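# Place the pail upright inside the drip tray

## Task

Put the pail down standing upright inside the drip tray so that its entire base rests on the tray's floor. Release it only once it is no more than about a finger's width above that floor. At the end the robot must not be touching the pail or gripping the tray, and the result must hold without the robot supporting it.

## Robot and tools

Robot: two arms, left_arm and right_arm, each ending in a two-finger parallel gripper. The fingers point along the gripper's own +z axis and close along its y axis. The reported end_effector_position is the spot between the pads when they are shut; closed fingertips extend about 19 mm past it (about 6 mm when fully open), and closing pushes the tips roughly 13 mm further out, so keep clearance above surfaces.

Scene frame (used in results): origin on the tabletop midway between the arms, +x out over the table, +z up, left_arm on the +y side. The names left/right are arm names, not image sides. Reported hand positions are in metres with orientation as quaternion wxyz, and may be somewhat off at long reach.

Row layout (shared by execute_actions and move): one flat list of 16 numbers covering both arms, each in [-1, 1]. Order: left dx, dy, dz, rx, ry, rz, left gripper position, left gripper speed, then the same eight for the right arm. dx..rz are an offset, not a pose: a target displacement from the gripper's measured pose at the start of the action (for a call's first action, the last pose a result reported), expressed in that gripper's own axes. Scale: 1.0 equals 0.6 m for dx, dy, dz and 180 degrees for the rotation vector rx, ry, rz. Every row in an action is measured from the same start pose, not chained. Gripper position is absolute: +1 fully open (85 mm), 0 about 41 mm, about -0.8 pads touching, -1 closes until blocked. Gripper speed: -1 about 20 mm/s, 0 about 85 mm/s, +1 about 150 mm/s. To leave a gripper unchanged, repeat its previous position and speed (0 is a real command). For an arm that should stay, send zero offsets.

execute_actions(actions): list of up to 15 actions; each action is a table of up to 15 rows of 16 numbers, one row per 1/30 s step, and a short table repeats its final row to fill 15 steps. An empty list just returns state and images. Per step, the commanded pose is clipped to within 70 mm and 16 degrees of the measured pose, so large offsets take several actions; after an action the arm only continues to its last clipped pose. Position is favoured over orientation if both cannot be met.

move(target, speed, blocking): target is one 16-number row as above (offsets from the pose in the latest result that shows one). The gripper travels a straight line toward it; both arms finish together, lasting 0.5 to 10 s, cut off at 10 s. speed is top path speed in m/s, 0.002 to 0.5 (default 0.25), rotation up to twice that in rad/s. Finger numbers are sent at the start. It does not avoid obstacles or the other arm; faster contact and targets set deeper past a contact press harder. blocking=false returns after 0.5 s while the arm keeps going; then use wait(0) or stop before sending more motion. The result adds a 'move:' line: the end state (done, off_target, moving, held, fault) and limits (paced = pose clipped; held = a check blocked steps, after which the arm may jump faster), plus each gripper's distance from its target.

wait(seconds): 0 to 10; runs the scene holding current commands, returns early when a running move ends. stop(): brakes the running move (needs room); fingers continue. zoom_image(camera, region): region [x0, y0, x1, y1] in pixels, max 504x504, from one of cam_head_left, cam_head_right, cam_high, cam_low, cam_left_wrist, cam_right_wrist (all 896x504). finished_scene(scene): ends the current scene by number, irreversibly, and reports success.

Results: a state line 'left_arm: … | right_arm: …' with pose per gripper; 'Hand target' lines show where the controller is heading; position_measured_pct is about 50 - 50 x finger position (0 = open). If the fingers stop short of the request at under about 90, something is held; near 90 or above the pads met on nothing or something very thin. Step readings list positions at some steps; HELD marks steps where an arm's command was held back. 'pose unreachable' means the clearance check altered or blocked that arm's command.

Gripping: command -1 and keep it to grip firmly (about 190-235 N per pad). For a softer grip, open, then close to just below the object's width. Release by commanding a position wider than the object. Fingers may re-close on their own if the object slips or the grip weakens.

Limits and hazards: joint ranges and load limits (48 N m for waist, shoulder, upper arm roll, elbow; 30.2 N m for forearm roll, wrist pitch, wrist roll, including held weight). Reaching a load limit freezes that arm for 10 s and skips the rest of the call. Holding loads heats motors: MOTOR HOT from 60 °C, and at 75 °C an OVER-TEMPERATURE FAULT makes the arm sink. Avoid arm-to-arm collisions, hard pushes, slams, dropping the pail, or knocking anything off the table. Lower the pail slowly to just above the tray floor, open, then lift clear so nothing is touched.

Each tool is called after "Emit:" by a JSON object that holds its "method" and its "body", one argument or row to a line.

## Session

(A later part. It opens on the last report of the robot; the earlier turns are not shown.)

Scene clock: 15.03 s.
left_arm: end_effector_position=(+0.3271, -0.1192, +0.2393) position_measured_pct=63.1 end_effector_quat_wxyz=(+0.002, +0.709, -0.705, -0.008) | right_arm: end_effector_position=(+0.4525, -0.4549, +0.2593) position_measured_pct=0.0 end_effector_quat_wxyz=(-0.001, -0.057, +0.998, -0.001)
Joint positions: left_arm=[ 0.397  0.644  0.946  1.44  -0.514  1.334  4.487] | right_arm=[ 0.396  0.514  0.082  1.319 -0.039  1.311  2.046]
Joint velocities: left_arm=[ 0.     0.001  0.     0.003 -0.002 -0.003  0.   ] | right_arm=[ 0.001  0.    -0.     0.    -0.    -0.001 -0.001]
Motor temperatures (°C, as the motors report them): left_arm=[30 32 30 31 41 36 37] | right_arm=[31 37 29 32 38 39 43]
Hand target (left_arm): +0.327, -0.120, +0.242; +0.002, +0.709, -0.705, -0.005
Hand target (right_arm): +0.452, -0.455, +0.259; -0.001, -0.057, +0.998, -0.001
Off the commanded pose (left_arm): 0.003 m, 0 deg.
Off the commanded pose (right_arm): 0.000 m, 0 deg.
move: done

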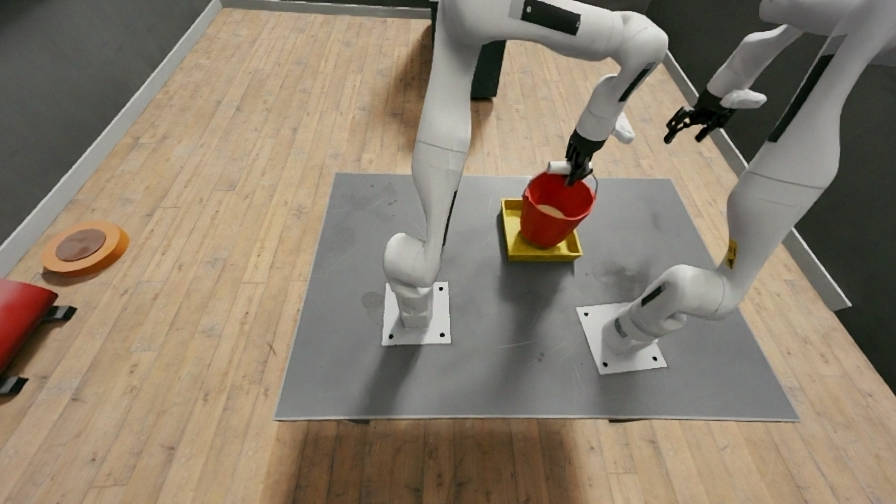

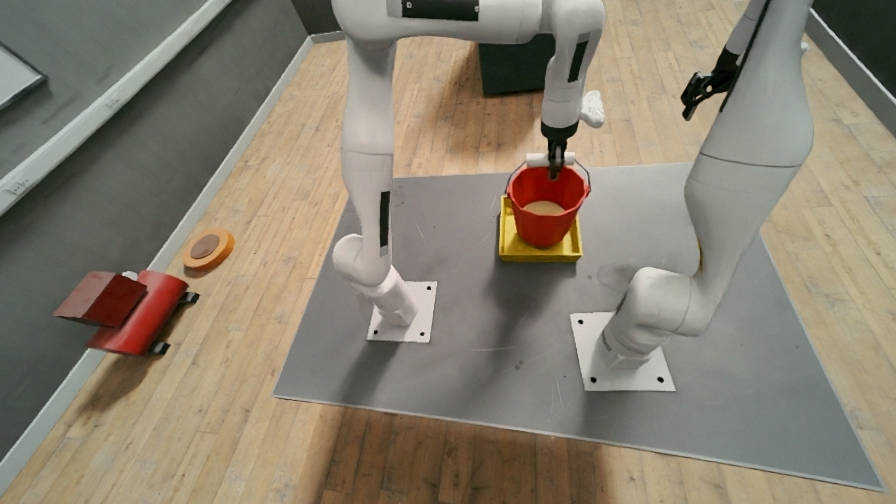

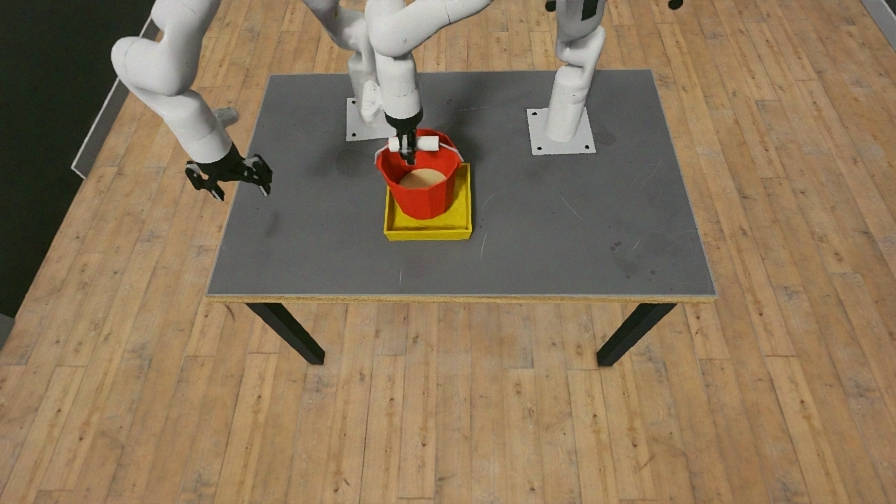

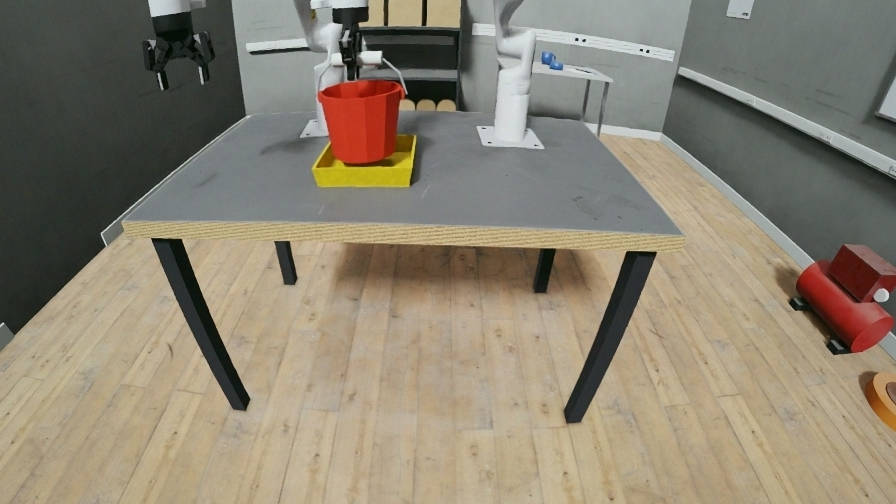

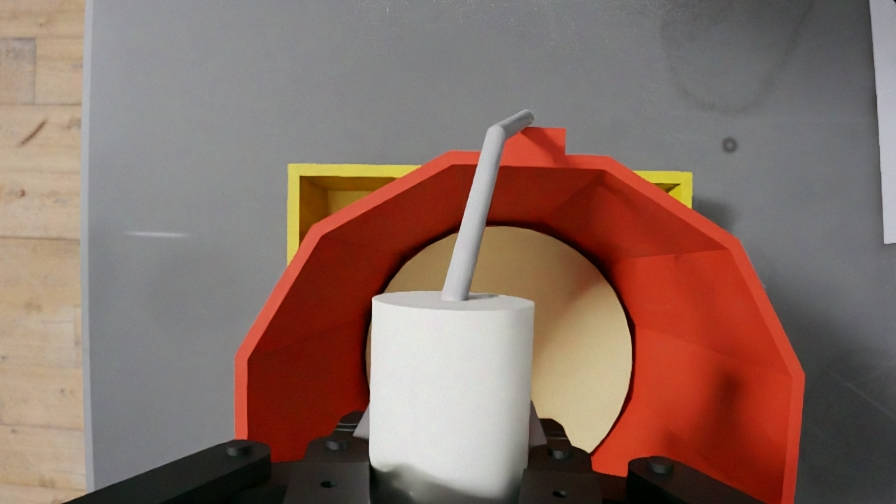

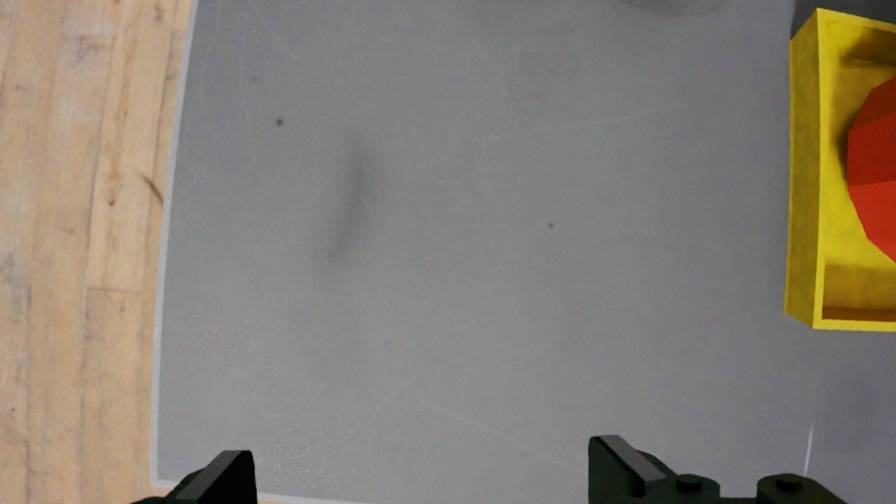

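Emit:
{"method": "move", "body": {
  "target": [0,-0.008,0.062,0,0,0,-1,0,0,0,0,0,0,0,1,0],
  "speed": 0.025
}}

Scene clock: 16.87 s.
left_arm: end_effector_position=(+0.3309, -0.1188, +0.2036) position_measured_pct=63.1 end_effector_quat_wxyz=(+0.002, +0.709, -0.705, -0.007) | right_arm: end_effector_position=(+0.4525, -0.4549, +0.2593) position_measured_pct=0.0 end_effector_quat_wxyz=(-0.001, -0.057, +0.998, -0.001)
Joint positions: left_arm=[ 0.399  0.684  0.923  1.501 -0.55   1.248  4.51 ] | right_arm=[ 0.396  0.514  0.082  1.319 -0.039  1.311  2.046]
Joint velocities: left_arm=[ 0.001 -0.002 -0.002  0.003 -0.001 -0.004  0.001] | right_arm=[ 0.001 -0.     0.    -0.    -0.001 -0.002 -0.001]
Motor temperatures (°C, as the motors report them): left_arm=[30 32 30 31 41 36 37] | right_arm=[31 37 29 32 38 39 43]
Hand target (left_arm): +0.331, -0.119, +0.202; +0.002, +0.709, -0.705, -0.008
Hand target (right_arm): +0.452, -0.455, +0.259; -0.001, -0.057, +0.998, -0.001
Off the commanded pose (left_arm): 0.002 m, 0 deg.
Off the commanded pose (right_arm): 0.000 m, 0 deg.
move: done

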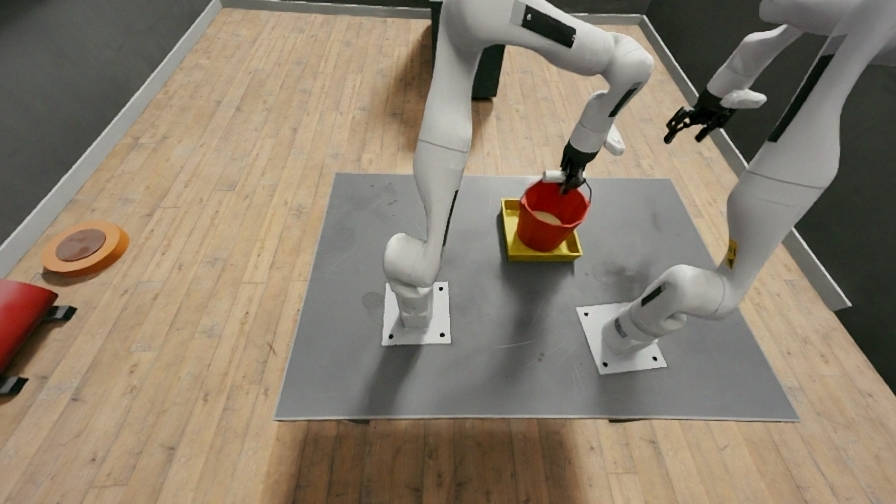

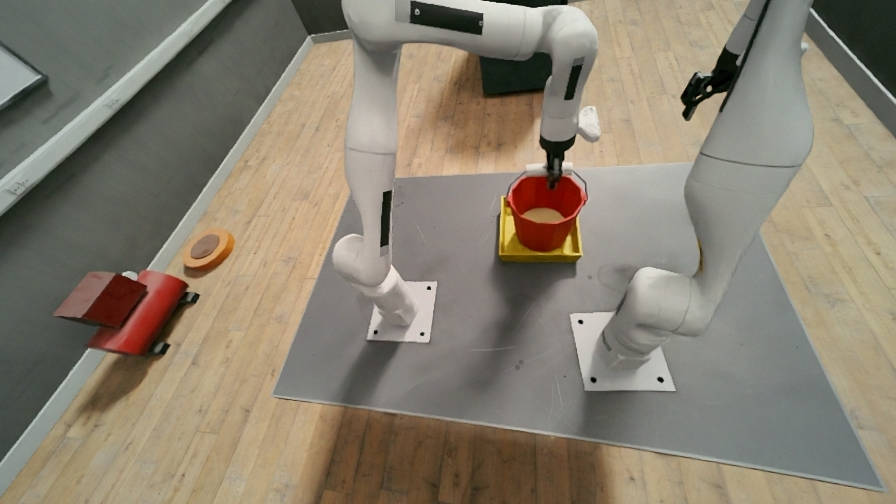

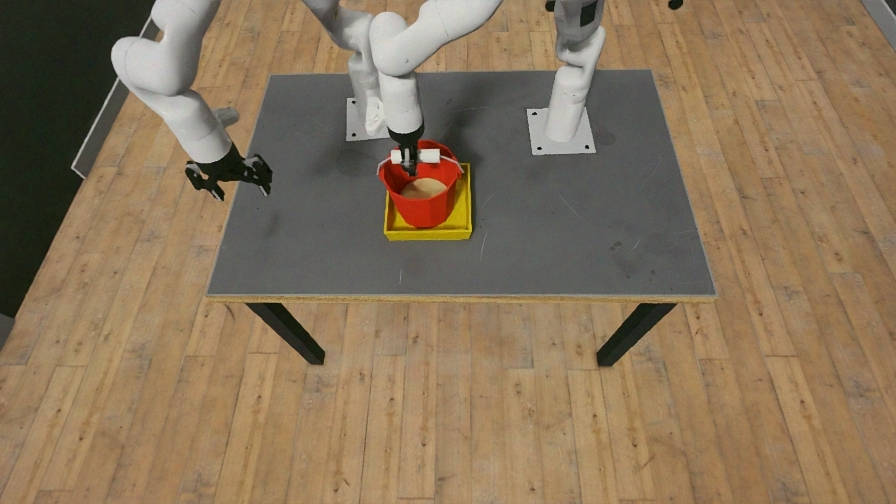

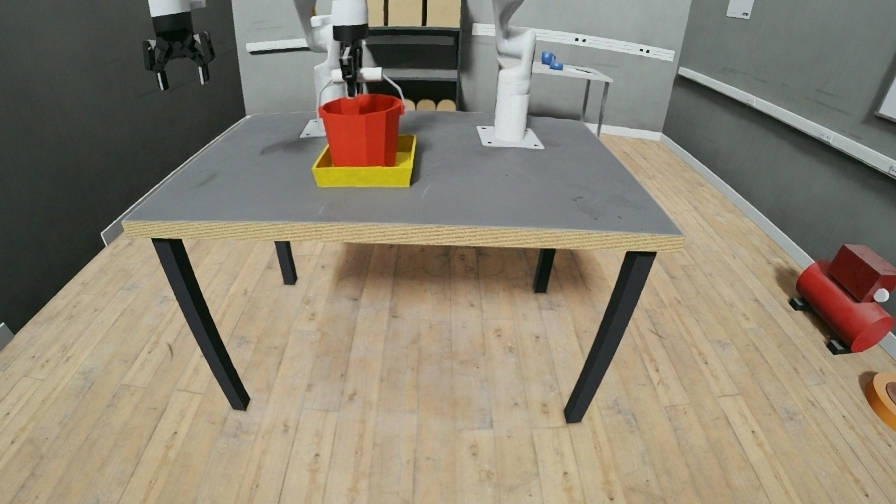

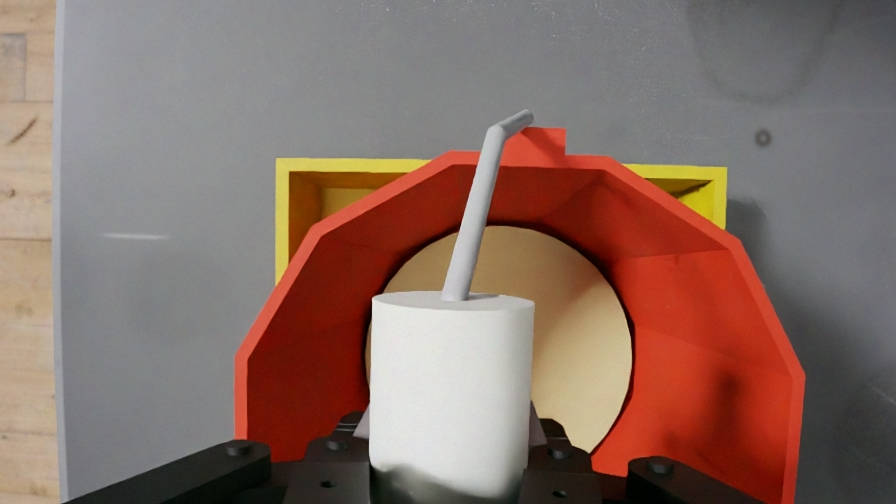

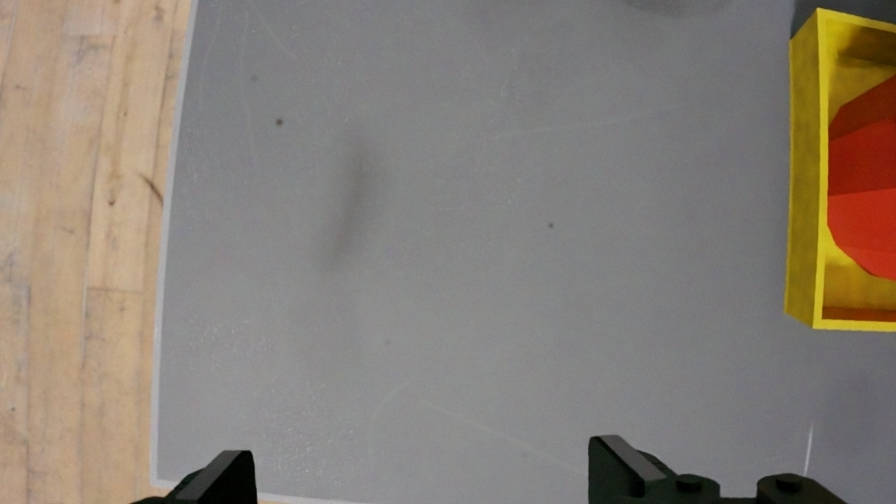

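Emit:
{"method": "move", "body": {
  "target": [0,0,0.006,0,0,0,-1,0,0,0,0,0,0,0,1,0],
  "speed": 0.01
}}

Emit:
{"method": "move", "body": {
  "target": [0,0,0,0,0,0,1,0,0,0,0,0,0,0,1,0]
}}

Emit:
{"method": "move", "body": {
  "target": [0,0,-0.15,0,0,0,1,0,0,0,0,0,0,0,1,0]
}}

Scene clock: 17.77 s.
left_arm: end_effector_position=(+0.3305, -0.1189, +0.2032) position_measured_pct=63.1 end_effector_quat_wxyz=(+0.001, +0.709, -0.706, -0.005) | right_arm: end_effector_position=(+0.4525, -0.4549, +0.2593) position_measured_pct=0.0 end_effector_quat_wxyz=(-0.001, -0.057, +0.998, -0.001)
Joint positions: left_arm=[ 0.399  0.681  0.922  1.507 -0.552  1.243  4.513] | right_arm=[ 0.396  0.514  0.082  1.319 -0.039  1.311  2.046]
Joint velocities: left_arm=[-0.    -0.001 -0.001  0.001  0.001 -0.002 -0.   ] | right_arm=[-0.    -0.     0.    -0.     0.     0.001  0.001]
Motor temperatures (°C, as the motors report them): left_arm=[30 32 30 31 41 36 37] | right_arm=[31 37 29 32 38 39 43]
Hand target (left_arm): +0.331, -0.119, +0.200; +0.002, +0.709, -0.705, -0.007
Hand target (right_arm): +0.452, -0.455, +0.259; -0.001, -0.057, +0.998, -0.001
Off the commanded pose (left_arm): 0.003 m, 0 deg.
Off the commanded pose (right_arm): 0.000 m, 0 deg.
move: done

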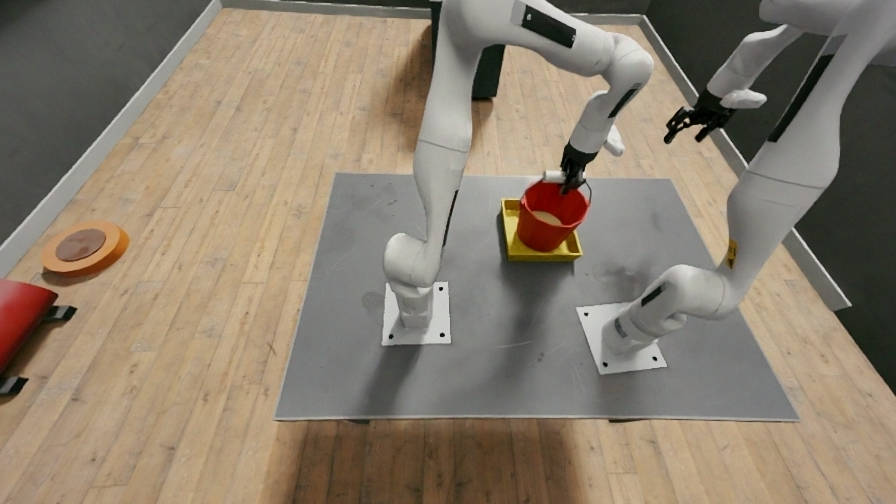

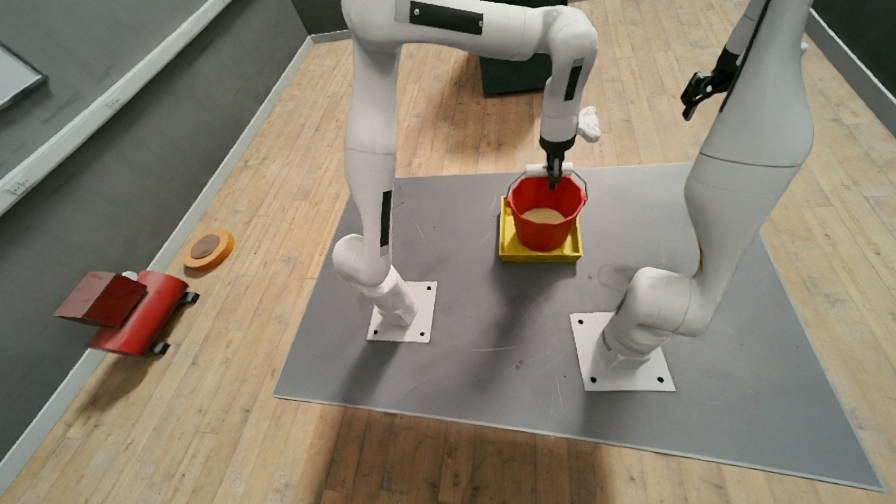

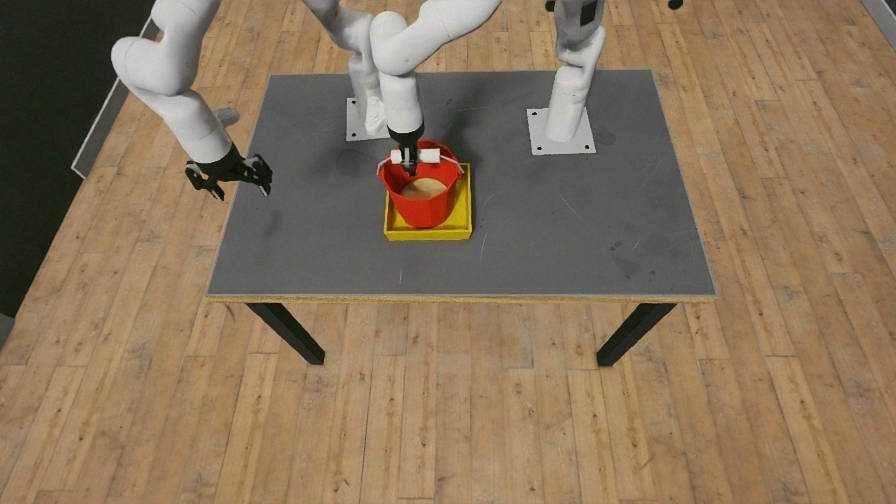

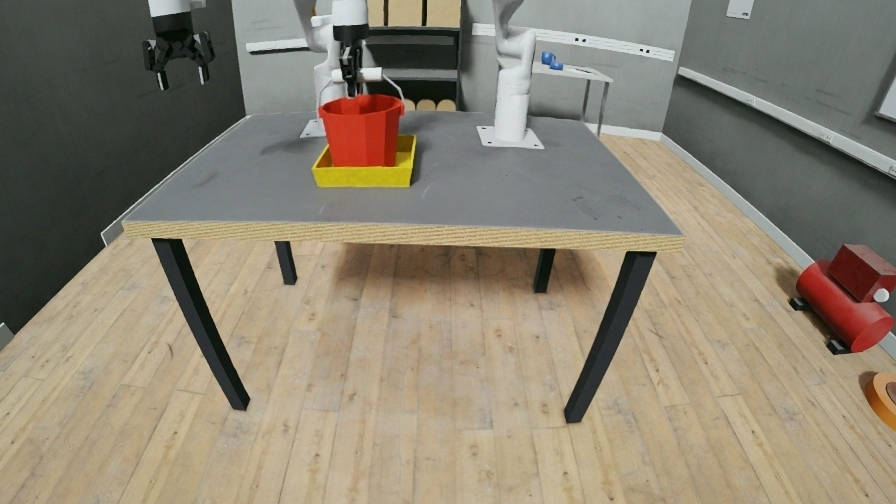

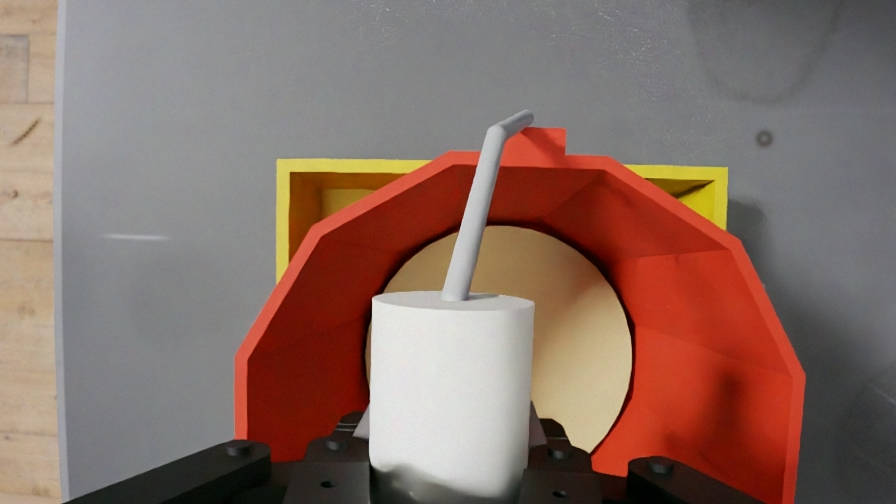

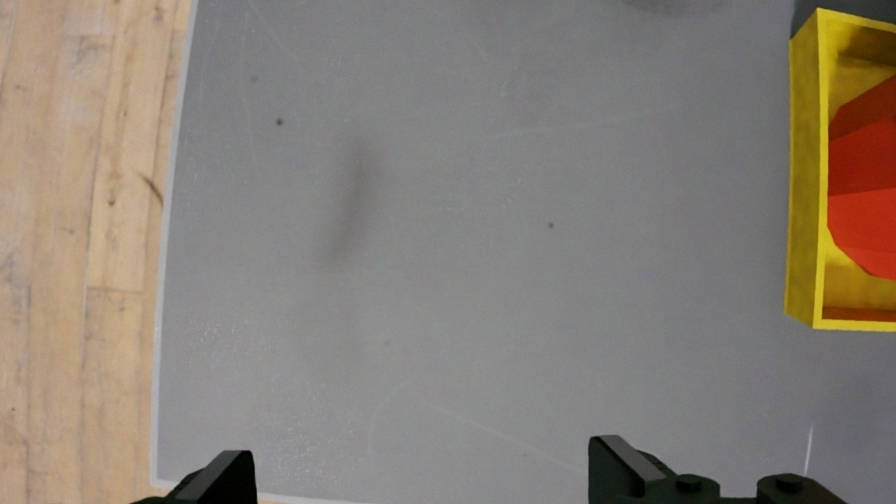

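Scene clock: 18.83 s.
left_arm: end_effector_position=(+0.3305, -0.1189, +0.2032) position_measured_pct=0.0 end_effector_quat_wxyz=(+0.001, +0.709, -0.706, -0.005) | right_arm: end_effector_position=(+0.4525, -0.4549, +0.2593) position_measured_pct=0.0 end_effector_quat_wxyz=(-0.001, -0.057, +0.998, -0.001)
Joint positions: left_arm=[ 0.4    0.681  0.922  1.507 -0.552  1.243  4.512] | right_arm=[ 0.396  0.514  0.082  1.319 -0.039  1.311  2.046]
Joint velocities: left_arm=[ 0.    -0.    -0.002 -0.    -0.    -0.    -0.001] | right_arm=[-0.001 -0.     0.     0.     0.    -0.     0.002]
Motor temperatures (°C, as the motors report them): left_arm=[30 32 30 31 41 36 37] | right_arm=[31 37 29 32 38 39 43]
Hand target (left_arm): +0.330, -0.119, +0.203; +0.001, +0.709, -0.706, -0.005
Hand target (right_arm): +0.452, -0.455, +0.259; -0.001, -0.057, +0.998, -0.001
Off the commanded pose (left_arm): 0.000 m, 0 deg.
Off the commanded pose (right_arm): 0.000 m, 0 deg.
move: done

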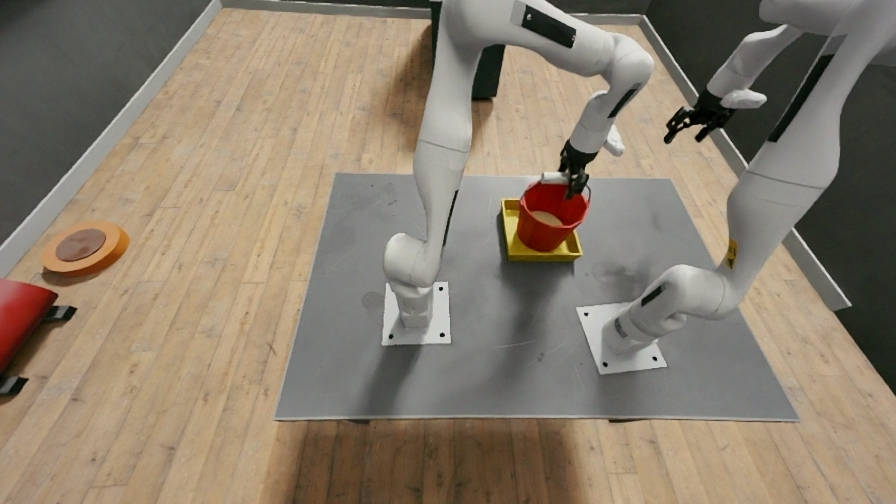

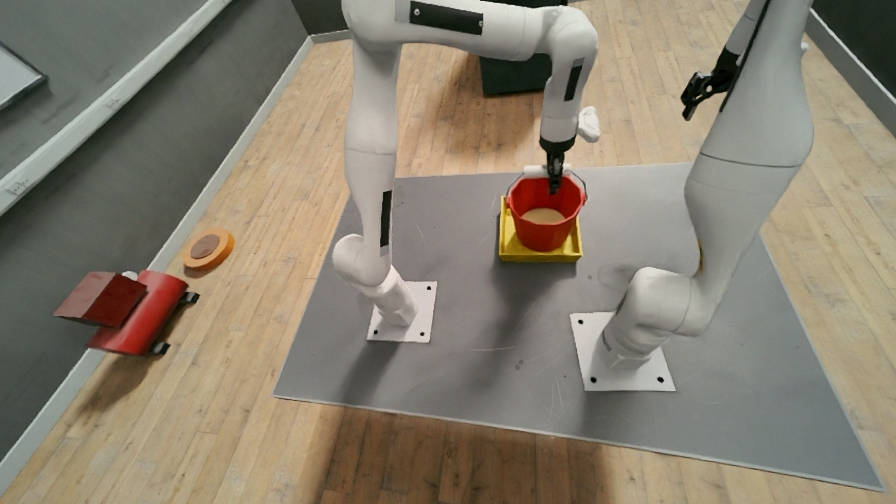

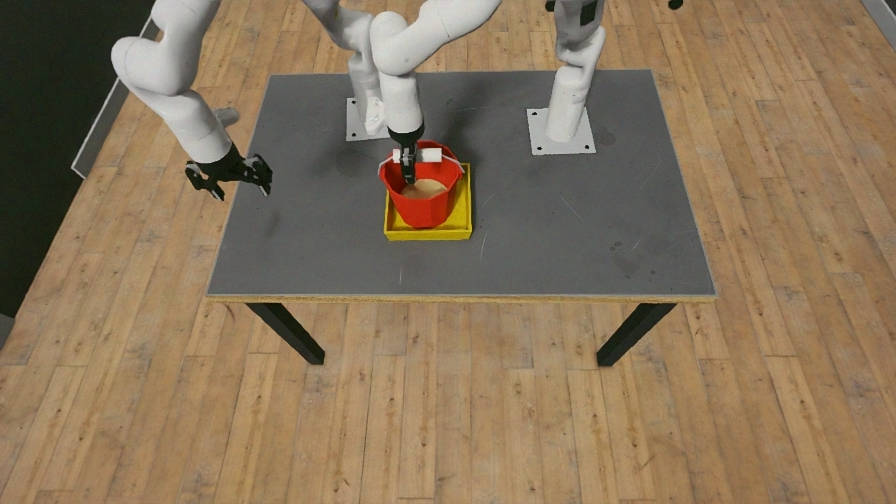

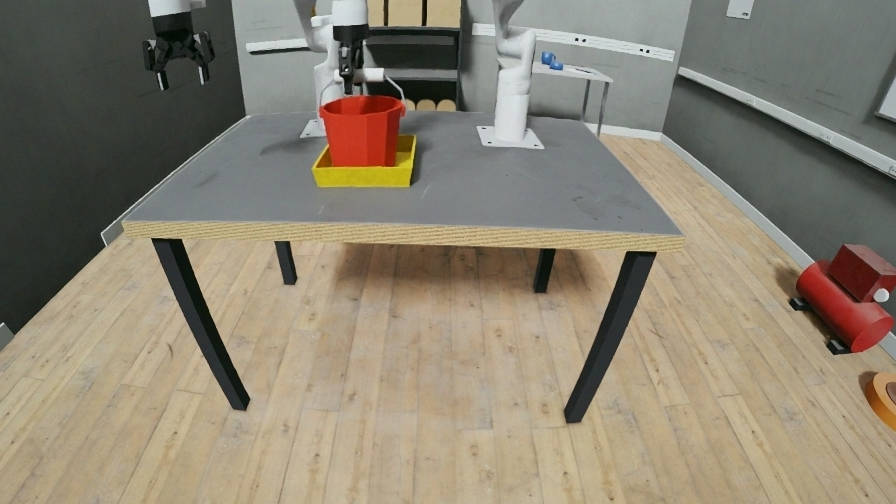

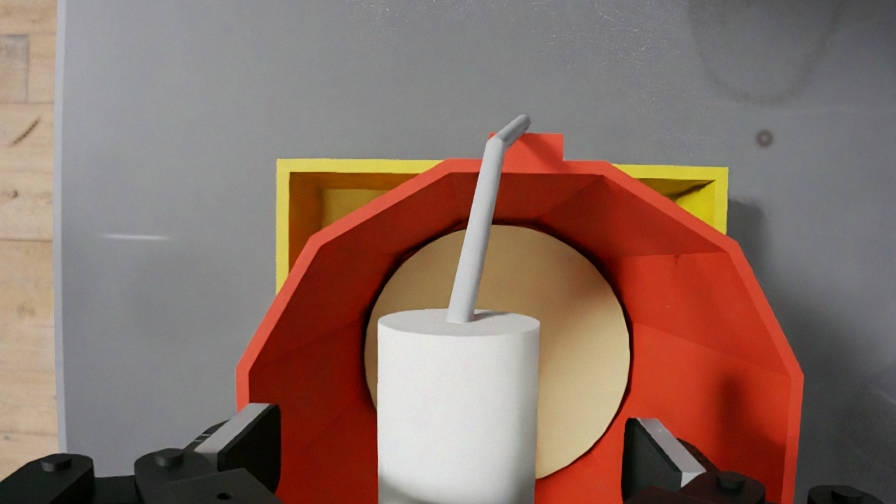

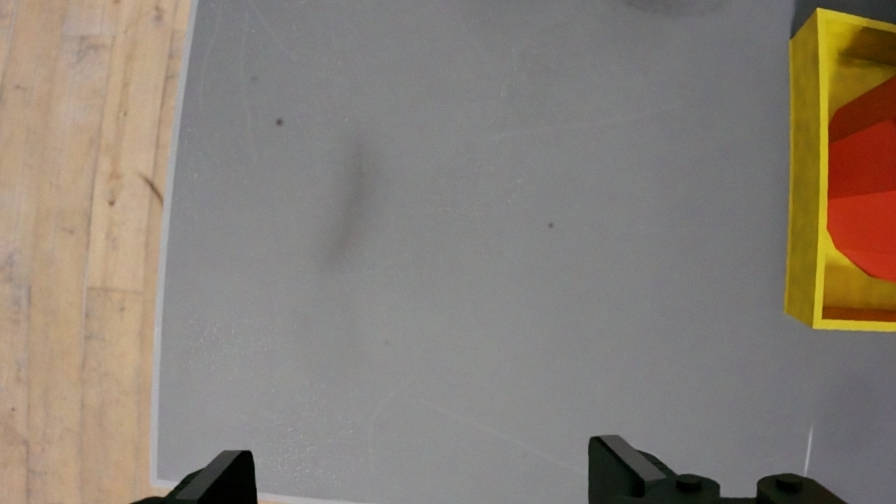

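Scene clock: 19.73 s.
left_arm: end_effector_position=(+0.3312, -0.1196, +0.2932) position_measured_pct=0.0 end_effector_quat_wxyz=(+0.001, +0.708, -0.706, -0.005) | right_arm: end_effector_position=(+0.4525, -0.4549, +0.2593) position_measured_pct=0.0 end_effector_quat_wxyz=(-0.001, -0.057, +0.998, -0.001)
Joint positions: left_arm=[ 0.4    0.605  0.968  1.314 -0.483  1.476  4.442] | right_arm=[ 0.396  0.514  0.082  1.319 -0.039  1.311  2.046]
Joint velocities: left_arm=[ 0.002  0.001  0.001 -0.005 -0.001  0.004 -0.   ] | right_arm=[ 0.001 -0.001 -0.     0.    -0.    -0.     0.   ]
Motor temperatures (°C, as the motors report them): left_arm=[30 32 30 31 41 36 37] | right_arm=[31 37 29 32 38 39 43]
Hand target (left_arm): +0.331, -0.120, +0.293; +0.001, +0.708, -0.706, -0.005
Hand target (right_arm): +0.452, -0.455, +0.259; -0.001, -0.057, +0.998, -0.001
Off the commanded pose (left_arm): 0.000 m, 0 deg.
Off the commanded pose (right_arm): 0.000 m, 0 deg.
move: done

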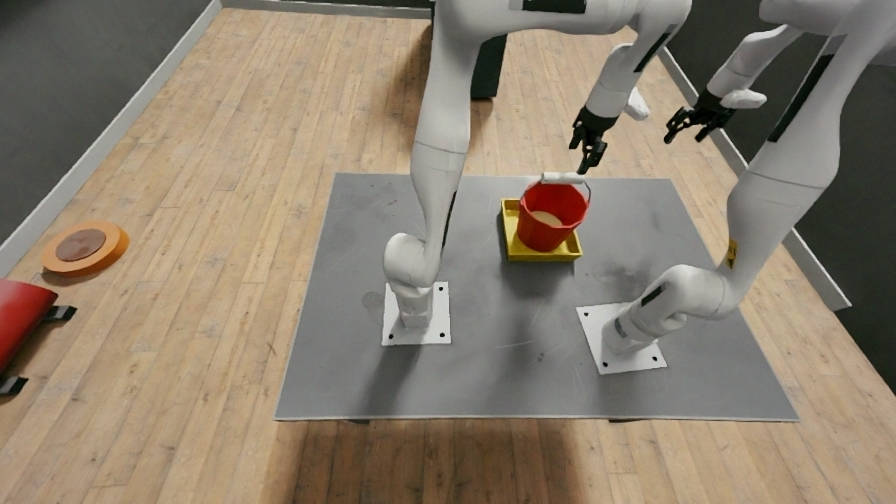

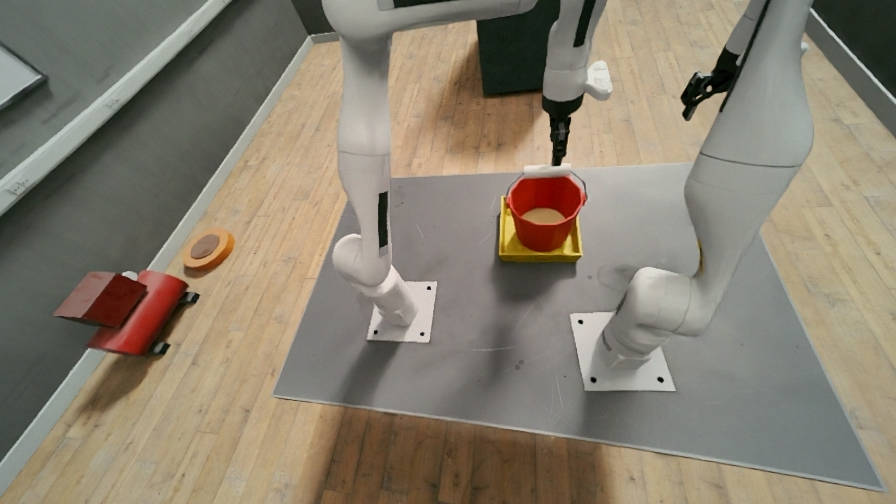

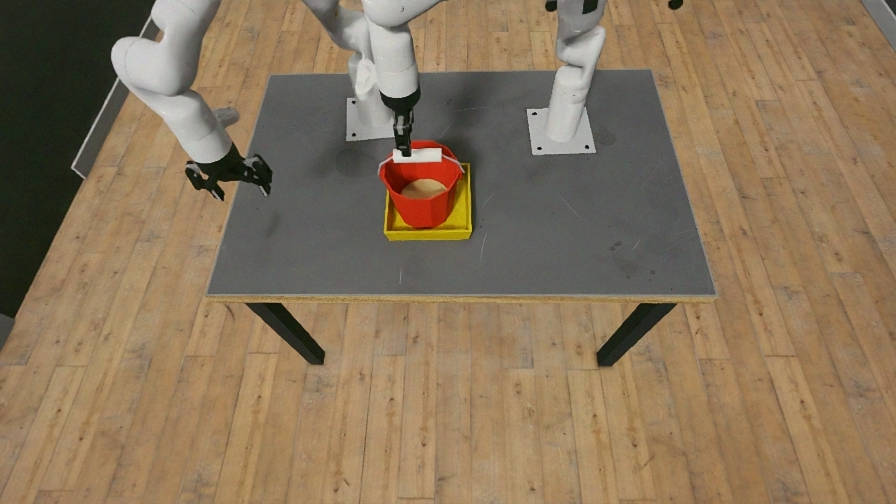

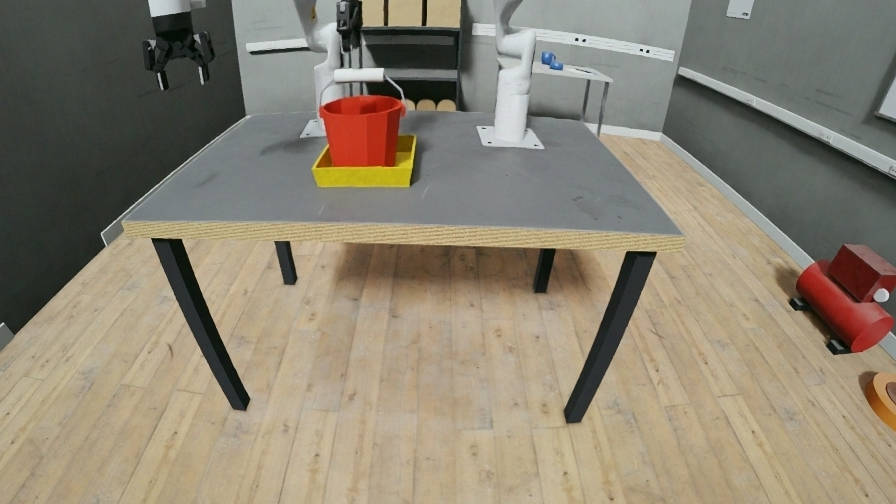

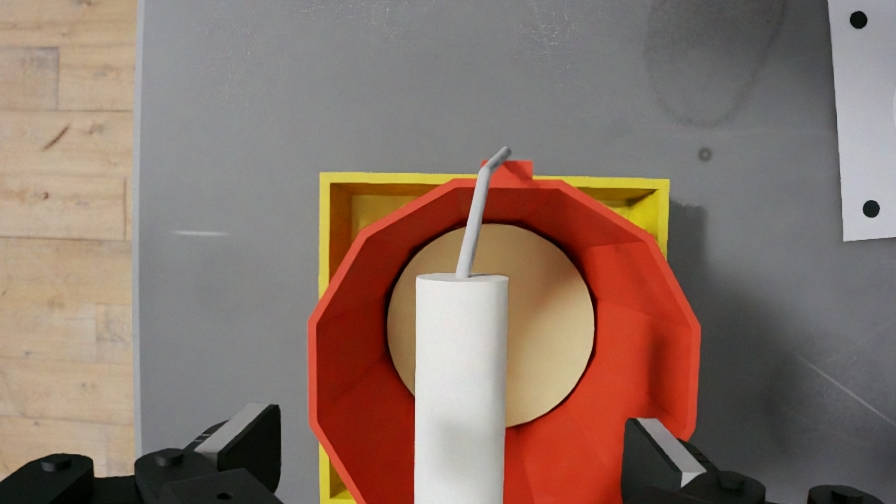

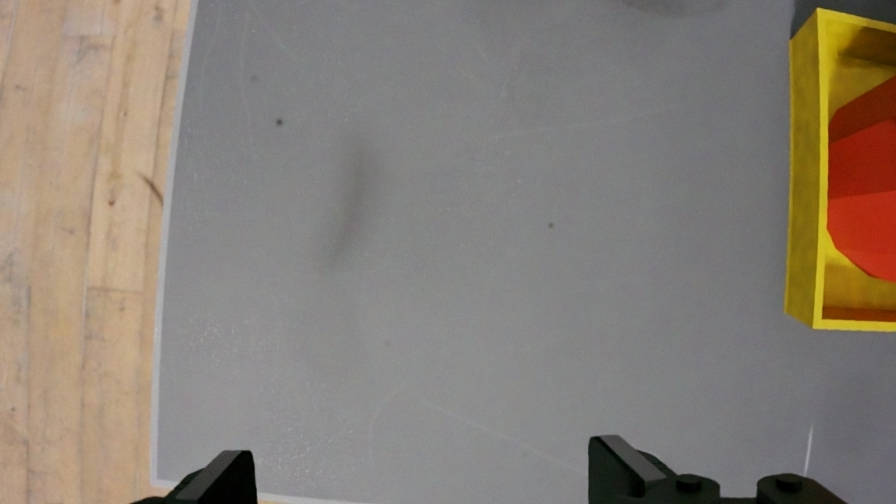

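Emit:
{"method": "finished_scene", "body": {
  "scene": 2
}}

The scene is finished: the task was done.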